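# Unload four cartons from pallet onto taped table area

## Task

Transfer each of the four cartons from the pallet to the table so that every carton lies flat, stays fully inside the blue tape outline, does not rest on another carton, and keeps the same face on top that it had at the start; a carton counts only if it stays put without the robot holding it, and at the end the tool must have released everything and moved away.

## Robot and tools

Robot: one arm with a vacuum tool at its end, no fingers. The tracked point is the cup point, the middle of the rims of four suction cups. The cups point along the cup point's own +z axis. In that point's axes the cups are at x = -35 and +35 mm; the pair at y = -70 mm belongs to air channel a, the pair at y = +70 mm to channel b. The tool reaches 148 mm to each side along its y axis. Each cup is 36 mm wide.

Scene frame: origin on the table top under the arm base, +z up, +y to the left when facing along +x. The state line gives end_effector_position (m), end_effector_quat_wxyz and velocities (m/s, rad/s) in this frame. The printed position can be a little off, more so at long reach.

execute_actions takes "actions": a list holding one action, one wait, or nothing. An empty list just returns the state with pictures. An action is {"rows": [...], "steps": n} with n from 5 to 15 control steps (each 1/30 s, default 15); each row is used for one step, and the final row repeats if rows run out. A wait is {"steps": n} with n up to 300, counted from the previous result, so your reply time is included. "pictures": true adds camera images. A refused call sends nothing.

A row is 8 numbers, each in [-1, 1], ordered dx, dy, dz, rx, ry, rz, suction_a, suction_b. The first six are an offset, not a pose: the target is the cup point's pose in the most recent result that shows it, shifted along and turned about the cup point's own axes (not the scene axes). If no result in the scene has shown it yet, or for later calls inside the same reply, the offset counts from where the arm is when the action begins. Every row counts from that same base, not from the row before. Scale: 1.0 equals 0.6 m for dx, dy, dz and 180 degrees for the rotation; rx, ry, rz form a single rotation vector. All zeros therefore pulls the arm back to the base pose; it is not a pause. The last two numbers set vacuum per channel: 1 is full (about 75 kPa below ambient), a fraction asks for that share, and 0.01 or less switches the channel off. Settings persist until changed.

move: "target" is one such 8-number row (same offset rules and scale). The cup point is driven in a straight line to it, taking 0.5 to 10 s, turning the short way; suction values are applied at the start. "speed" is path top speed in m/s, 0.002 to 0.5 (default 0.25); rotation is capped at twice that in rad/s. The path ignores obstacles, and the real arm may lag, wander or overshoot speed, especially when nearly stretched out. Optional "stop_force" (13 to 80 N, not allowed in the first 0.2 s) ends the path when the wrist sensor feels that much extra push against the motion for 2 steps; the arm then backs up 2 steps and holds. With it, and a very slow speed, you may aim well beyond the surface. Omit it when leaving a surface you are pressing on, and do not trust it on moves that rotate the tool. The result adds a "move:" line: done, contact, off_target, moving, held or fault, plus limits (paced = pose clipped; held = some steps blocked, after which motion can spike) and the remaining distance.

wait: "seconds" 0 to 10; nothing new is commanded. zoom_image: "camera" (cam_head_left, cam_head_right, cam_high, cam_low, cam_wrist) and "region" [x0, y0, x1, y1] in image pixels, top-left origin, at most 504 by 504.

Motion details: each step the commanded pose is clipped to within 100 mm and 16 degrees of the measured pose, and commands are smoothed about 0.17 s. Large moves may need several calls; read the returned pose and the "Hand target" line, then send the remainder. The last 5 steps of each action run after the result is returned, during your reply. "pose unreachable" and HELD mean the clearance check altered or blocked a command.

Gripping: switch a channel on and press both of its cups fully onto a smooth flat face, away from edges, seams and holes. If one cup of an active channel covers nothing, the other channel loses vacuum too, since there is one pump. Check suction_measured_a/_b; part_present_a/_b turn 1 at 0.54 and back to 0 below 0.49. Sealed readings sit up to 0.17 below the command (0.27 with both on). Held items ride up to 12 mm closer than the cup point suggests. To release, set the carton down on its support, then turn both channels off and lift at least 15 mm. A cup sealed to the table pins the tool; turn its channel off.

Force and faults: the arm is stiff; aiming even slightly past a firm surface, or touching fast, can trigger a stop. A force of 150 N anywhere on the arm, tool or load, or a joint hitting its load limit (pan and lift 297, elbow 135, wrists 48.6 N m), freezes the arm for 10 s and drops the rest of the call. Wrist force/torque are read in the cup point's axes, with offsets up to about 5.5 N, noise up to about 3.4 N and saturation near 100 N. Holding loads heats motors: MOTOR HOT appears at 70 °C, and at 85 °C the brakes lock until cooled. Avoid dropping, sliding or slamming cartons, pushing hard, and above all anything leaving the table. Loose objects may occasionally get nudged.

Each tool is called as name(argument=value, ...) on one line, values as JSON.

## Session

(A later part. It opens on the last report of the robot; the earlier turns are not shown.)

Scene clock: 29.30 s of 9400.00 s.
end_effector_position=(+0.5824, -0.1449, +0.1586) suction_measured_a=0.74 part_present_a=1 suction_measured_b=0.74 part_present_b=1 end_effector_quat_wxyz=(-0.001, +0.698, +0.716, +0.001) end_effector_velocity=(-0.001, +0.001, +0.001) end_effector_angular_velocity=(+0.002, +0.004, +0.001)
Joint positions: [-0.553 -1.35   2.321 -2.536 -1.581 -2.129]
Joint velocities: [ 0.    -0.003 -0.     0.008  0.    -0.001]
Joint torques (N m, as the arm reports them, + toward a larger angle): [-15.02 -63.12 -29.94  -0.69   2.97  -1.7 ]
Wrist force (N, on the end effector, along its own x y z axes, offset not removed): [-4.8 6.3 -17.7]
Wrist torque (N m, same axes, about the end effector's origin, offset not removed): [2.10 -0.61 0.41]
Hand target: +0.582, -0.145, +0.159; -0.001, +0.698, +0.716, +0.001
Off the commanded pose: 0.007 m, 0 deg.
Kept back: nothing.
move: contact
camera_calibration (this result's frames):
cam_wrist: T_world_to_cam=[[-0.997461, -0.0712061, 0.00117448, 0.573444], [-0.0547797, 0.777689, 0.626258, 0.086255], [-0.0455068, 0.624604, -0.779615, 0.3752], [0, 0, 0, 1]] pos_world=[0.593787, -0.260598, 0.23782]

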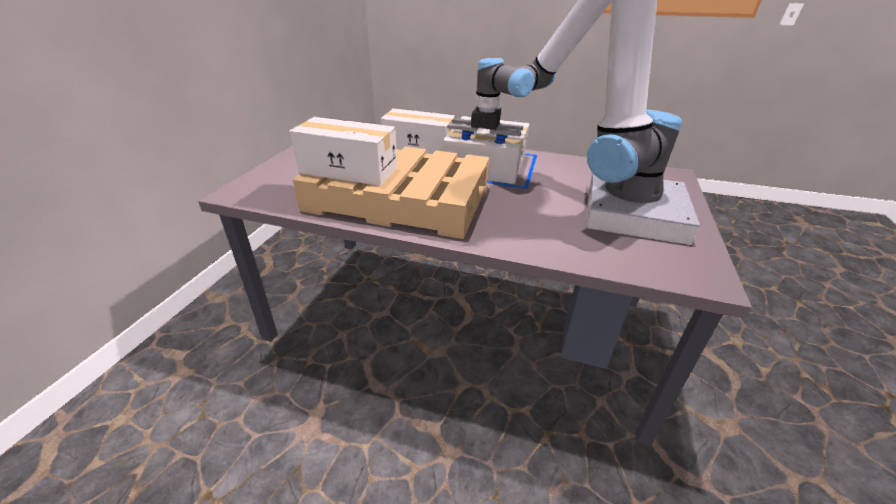

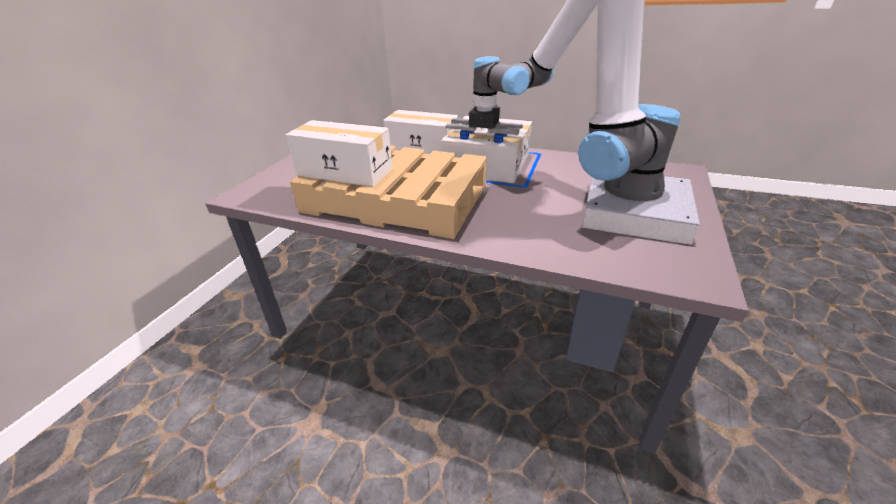

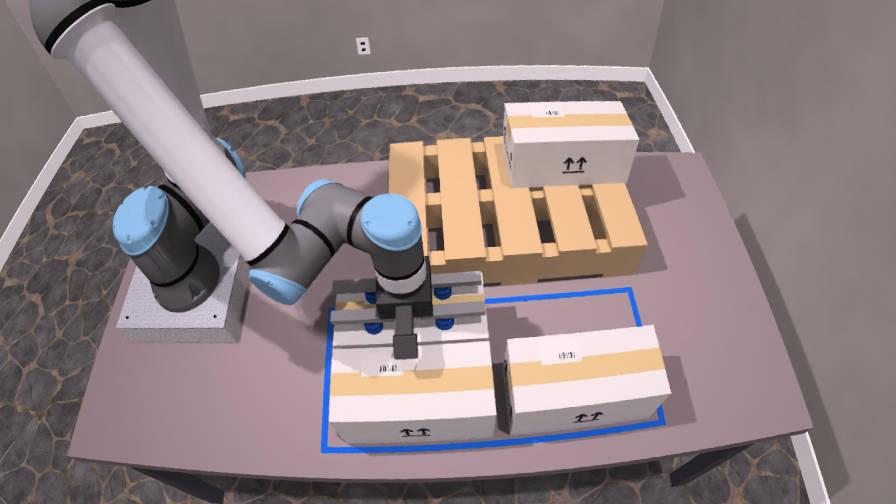

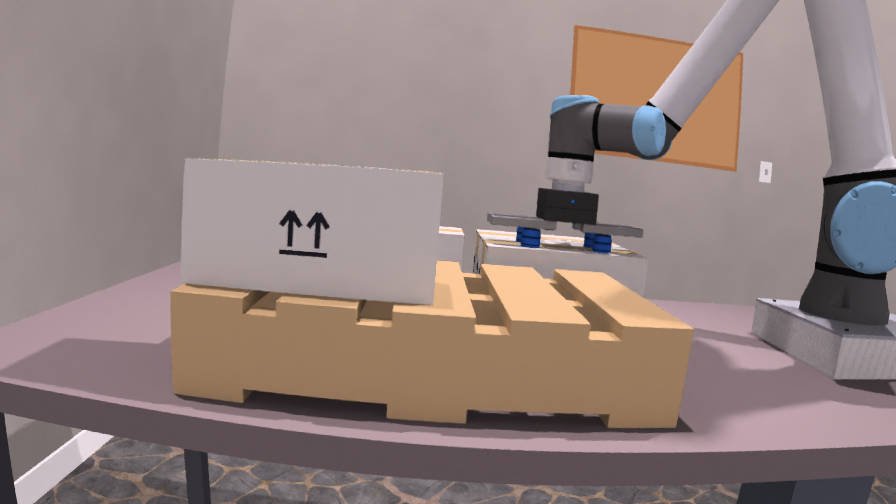

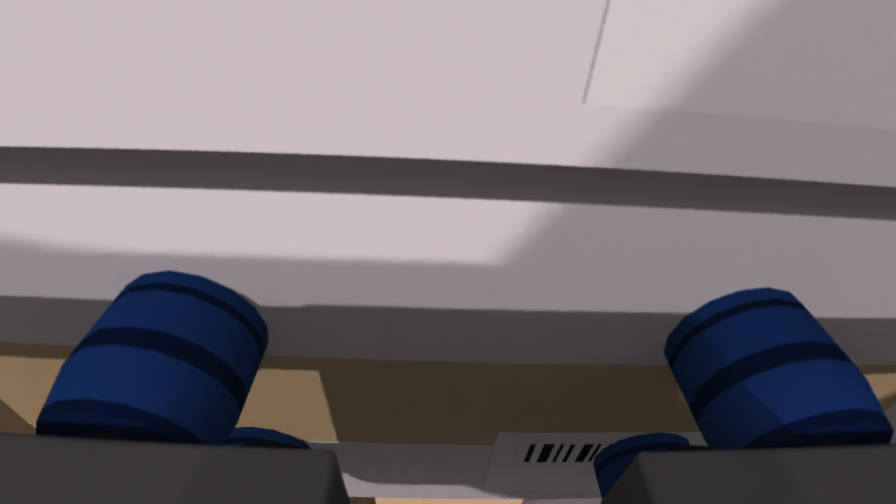

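Inside the tape. Next is the last carton.

execute_actions(actions=[{"rows":[[0,0,-0.001,0,0,0,0,0]],"steps":5}])

move(target=[0,0.02,-0.25,0,0,0,0,0], speed=0.5)

move(target=[0.688,0.654,0,0,0,-0.003,0,0], speed=0.5)

move(target=[0,0,0.038,0,0,0,1,1], speed=0.04)

Scene clock: 29.47 s of 9400.00 s.
end_effector_position=(+0.5823, -0.1449, +0.1587) suction_measured_a=0.74 part_present_a=1 suction_measured_b=0.74 part_present_b=1 end_effector_quat_wxyz=(-0.001, +0.698, +0.716, +0.001) end_effector_velocity=(+0.001, -0.000, +0.001) end_effector_angular_velocity=(-0.000, -0.000, +0.001)
Joint positions: [-0.553 -1.35   2.321 -2.535 -1.581 -2.129]
Joint velocities: [ 0.001 -0.001 -0.002  0.002 -0.    -0.   ]
Joint torques (N m, as the arm reports them, + toward a larger angle): [-13.29 -66.64 -33.65  -0.74   2.95  -1.81]
Wrist force (N, on the end effector, along its own x y z axes, offset not removed): [1.7 7.6 -2.7]
Wrist torque (N m, same axes, about the end effector's origin, offset not removed): [0.71 -1.68 0.12]
Kept back: the last 5 steps of this action.
Steps of this call (steps 1 to 5: nothing new was sent). Readings (end_effector_position | what the end effector reports):
1: (+0.5824, -0.1449, +0.1587) | suction_measured_a=0.74 part_present_a=1 suction_measured_b=0.74 part_present_b=1
2: (+0.5823, -0.1449, +0.1587) | suction_measured_a=0.74 part_present_a=1 suction_measured_b=0.74 part_present_b=1
4: (+0.5823, -0.1449, +0.1587) | suction_measured_a=0.74 part_present_a=1 suction_measured_b=0.74 part_present_b=1
5: the state above

Scene clock: 30.87 s of 9400.00 s.
end_effector_position=(+0.5943, -0.1449, +0.3089) suction_measured_a=0.00 part_present_a=0 suction_measured_b=0.00 part_present_b=0 end_effector_quat_wxyz=(-0.000, +0.698, +0.716, +0.001) end_effector_velocity=(-0.001, -0.000, +0.002) end_effector_angular_velocity=(+0.001, +0.002, +0.000)
Joint positions: [-0.54  -1.558  2.187 -2.195 -1.581 -2.115]
Joint velocities: [-0.    -0.002 -0.002  0.007 -0.    -0.001]
Joint torques (N m, as the arm reports them, + toward a larger angle): [ 15.2  -63.04 -57.06  -2.12  -3.4    1.35]
Wrist force (N, on the end effector, along its own x y z axes, offset not removed): [1.7 2.6 -3.3]
Wrist torque (N m, same axes, about the end effector's origin, offset not removed): [0.36 -0.19 0.33]
Hand target: +0.594, -0.145, +0.309; -0.000, +0.698, +0.716, +0.001
Off your previous action's commanded pose: 0.000 m, 0 deg at its last step (step 5 of this call).
Off the commanded pose: 0.001 m, 0 deg.
Kept back: nothing.
move: done
camera_calibration (this result's frames):
cam_wrist: T_world_to_cam=[[-0.997462, -0.0712001, 0.000555192, 0.585353], [-0.0551822, 0.777943, 0.625908, -0.00689927], [-0.0449966, 0.624288, -0.779897, 0.49261], [0, 0, 0, 1]] pos_world=[0.605652, -0.260486, 0.388178]

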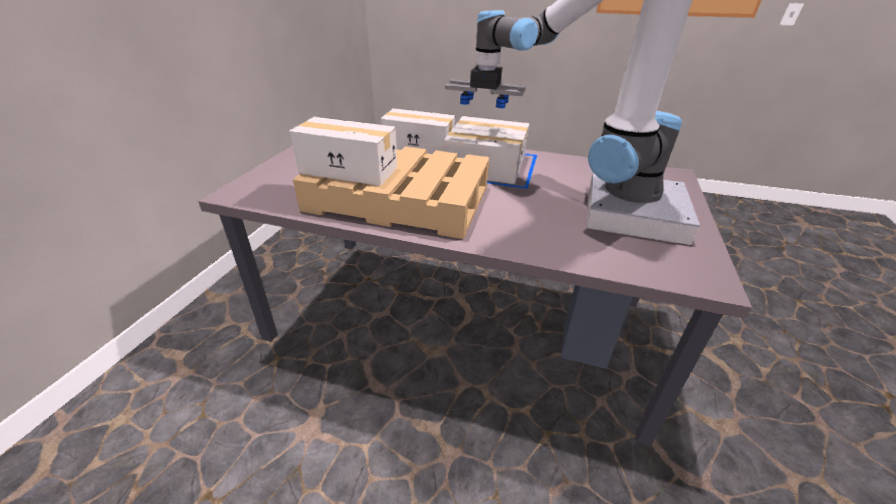

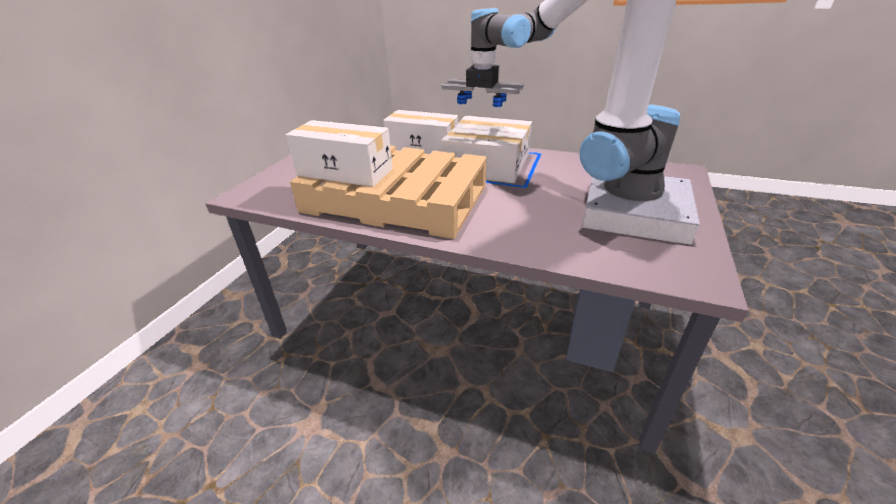

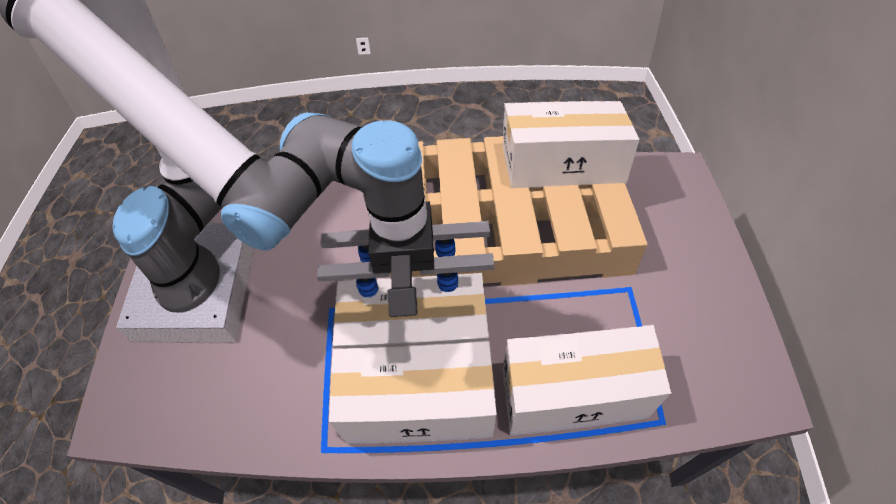

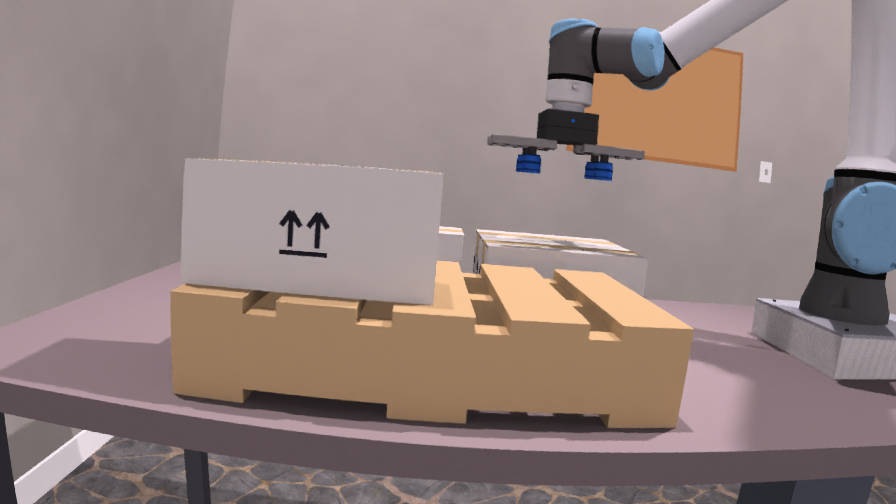

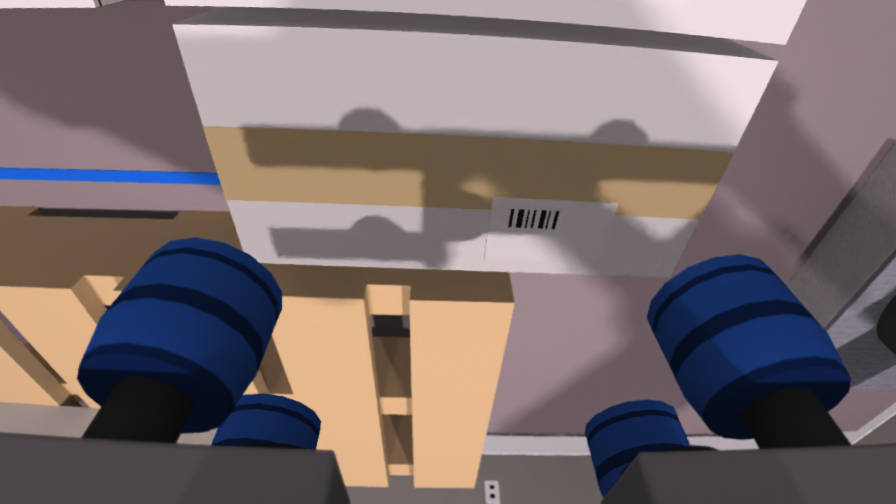

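Scene clock: 33.00 s of 9400.00 s.
end_effector_position=(+0.9764, +0.2765, +0.3100) suction_measured_a=0.00 part_present_a=0 suction_measured_b=0.00 part_present_b=0 end_effector_quat_wxyz=(+0.000, +0.695, +0.719, +0.000) end_effector_velocity=(+0.003, +0.001, +0.001) end_effector_angular_velocity=(+0.000, +0.000, -0.002)
Joint positions: [ 0.086 -0.943  1.348 -1.965 -1.578 -1.499]
Joint velocities: [ 0.001  0.004 -0.008  0.005  0.001  0.002]
Joint torques (N m, as the arm reports them, + toward a larger angle): [ 12.66 -87.85 -62.37  -1.67  -3.32   1.77]
Wrist force (N, on the end effector, along its own x y z axes, offset not removed): [-1.8 1.3 -3.2]
Wrist torque (N m, same axes, about the end effector's origin, offset not removed): [0.20 0.21 0.35]
Hand target: +0.977, +0.277, +0.310; -0.000, +0.695, +0.719, +0.000
Off the commanded pose: 0.001 m, 0 deg.
Kept back: nothing.
move: done; limits=paced
camera_calibration (this result's frames):
cam_wrist: T_world_to_cam=[[-0.996745, -0.0806075, 0.000965586, 0.998217], [-0.0623183, 0.778079, 0.625068, -0.307071], [-0.0511365, 0.622973, -0.78057, 0.2541], [0, 0, 0, 1]] pos_world=[0.988826, 0.161092, 0.389319]

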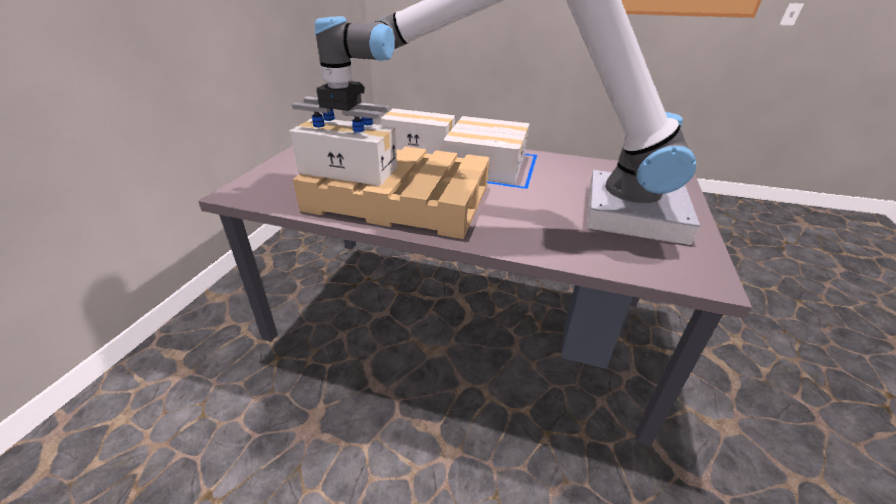

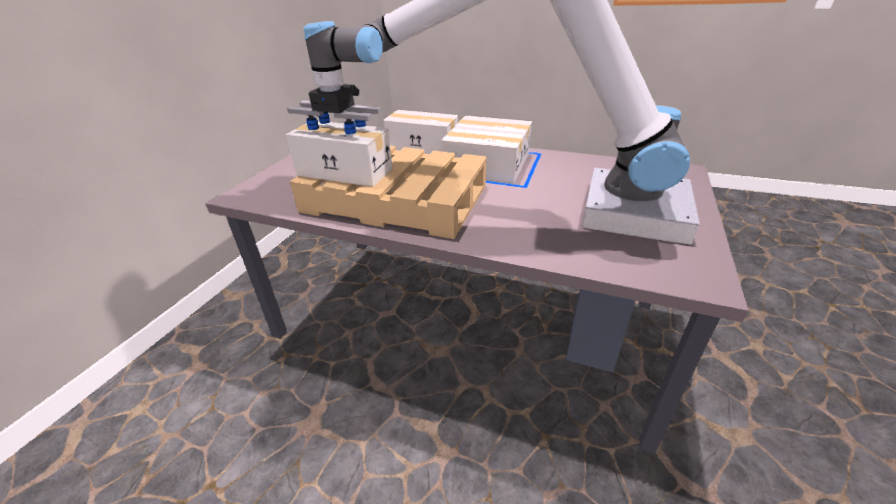

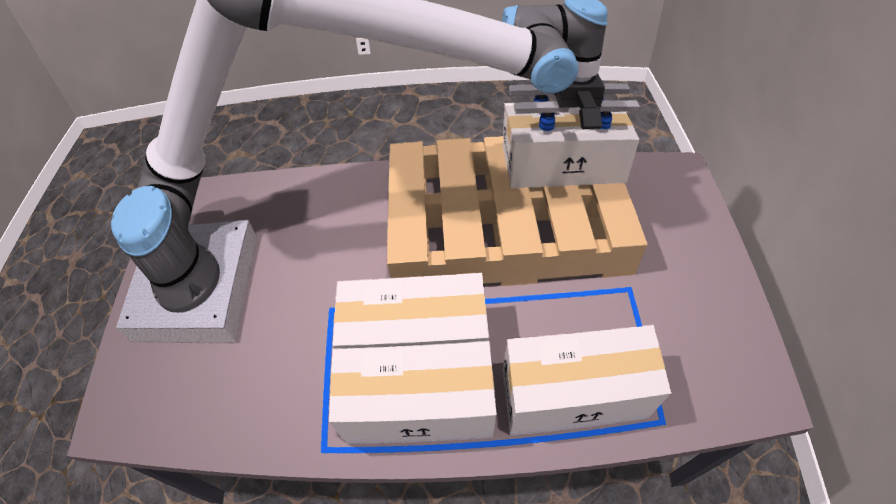

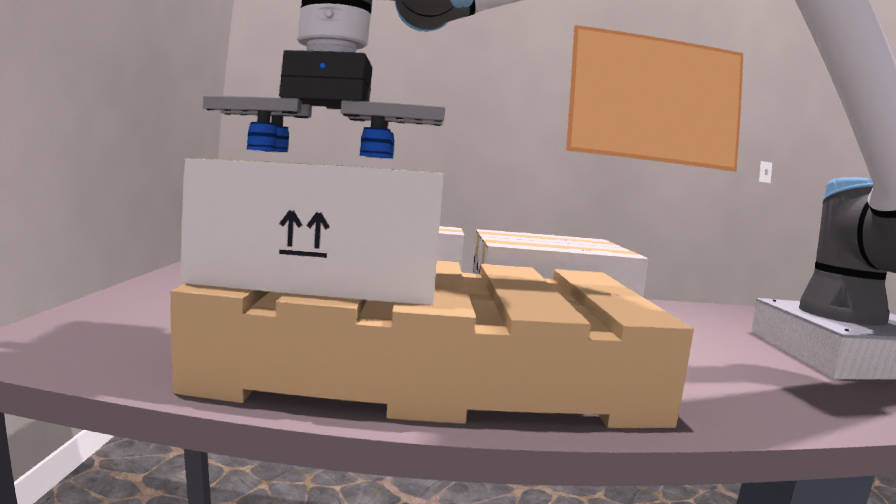

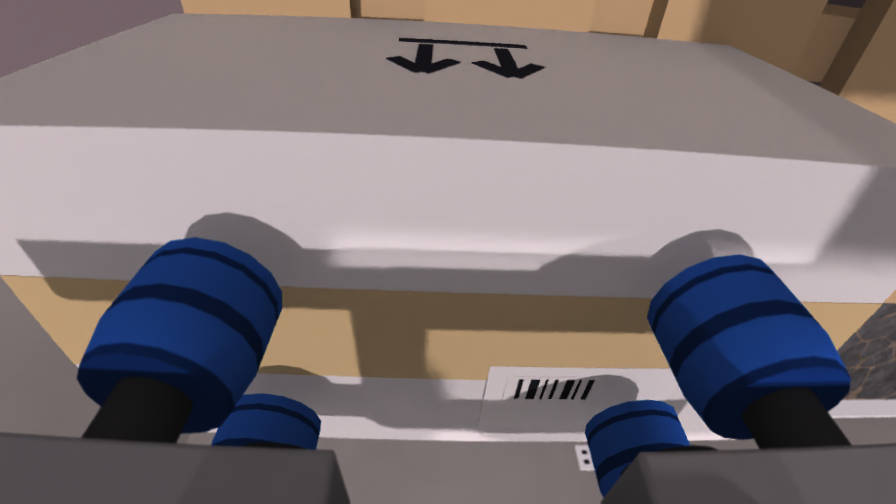

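Scene clock: 34.00 s of 9400.00 s.
end_effector_position=(+0.9763, +0.2765, +0.2872) suction_measured_a=0.49 part_present_a=0 suction_measured_b=0.49 part_present_b=0 end_effector_quat_wxyz=(-0.000, +0.695, +0.719, +0.000) end_effector_velocity=(-0.000, +0.000, -0.002) end_effector_angular_velocity=(-0.000, -0.001, -0.000)
Joint positions: [ 0.086 -0.928  1.366 -1.998 -1.578 -1.499]
Joint velocities: [ 0.     0.001  0.002 -0.004 -0.     0.001]
Joint torques (N m, as the arm reports them, + toward a larger angle): [ -14.52 -109.25  -61.08   -9.51   -2.52   -2.01]
Wrist force (N, on the end effector, along its own x y z axes, offset not removed): [-0.7 1.2 12.4]
Wrist torque (N m, same axes, about the end effector's origin, offset not removed): [0.33 0.06 0.34]
Hand target: +0.976, +0.277, +0.287; +0.000, +0.695, +0.719, +0.000
Off the commanded pose: 0.000 m, 0 deg.
Kept back: nothing.
move: done
camera_calibration (this result's frames):
cam_wrist: T_world_to_cam=[[-0.996745, -0.0806118, 0.00134209, 0.998085], [-0.0620879, 0.778107, 0.625055, -0.293079], [-0.0514311, 0.622937, -0.780579, 0.236639], [0, 0, 0, 1]] pos_world=[0.98881, 0.161093, 0.366566]

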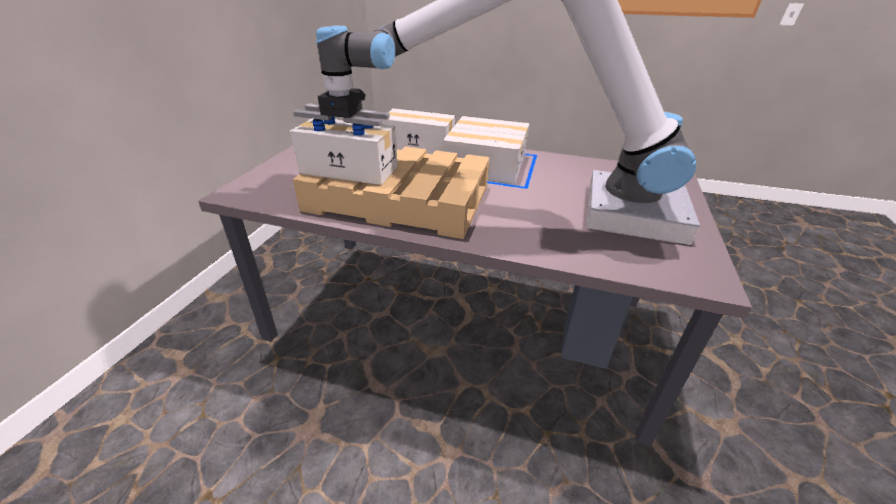

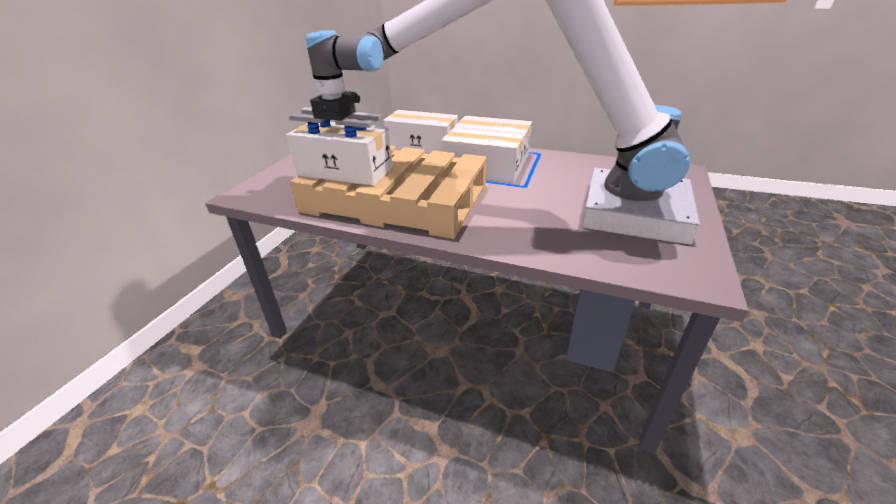

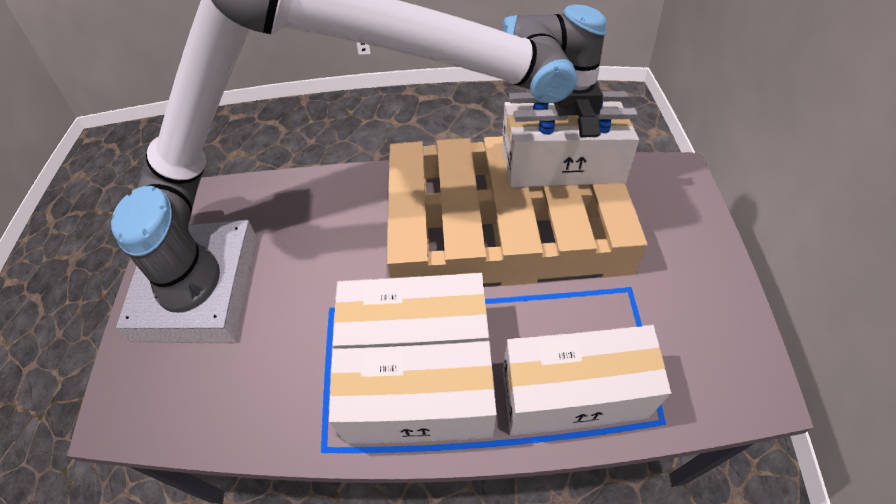

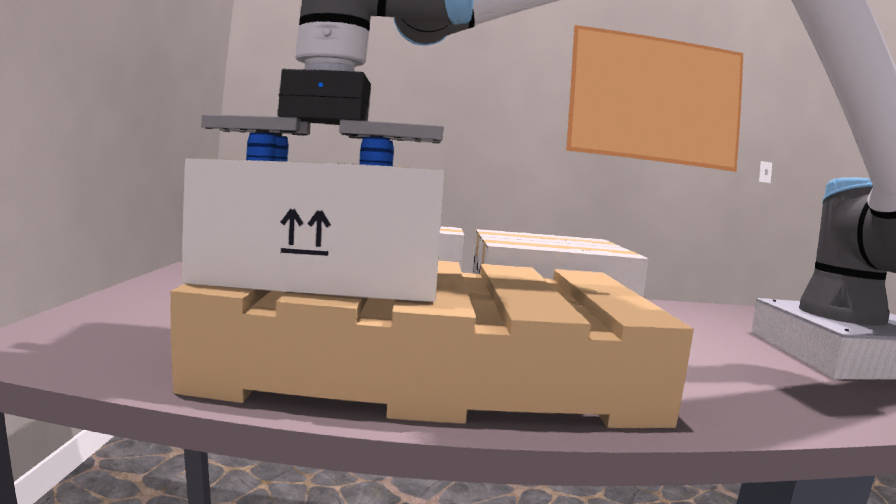

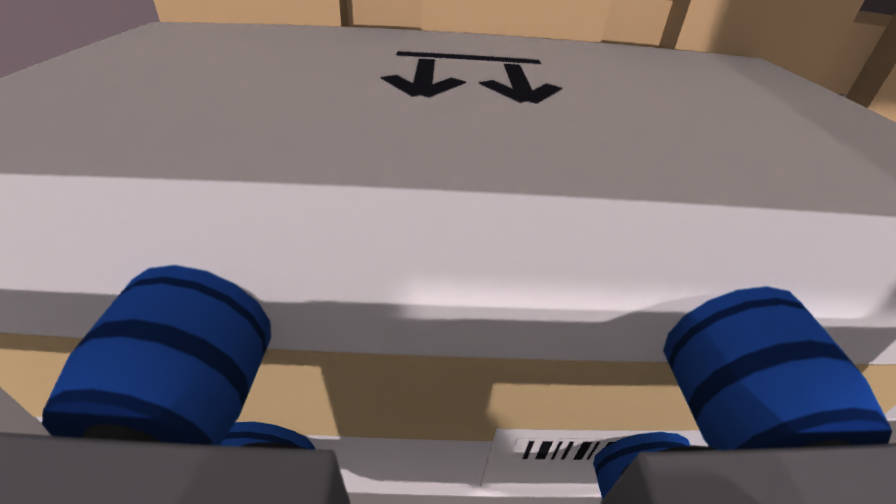

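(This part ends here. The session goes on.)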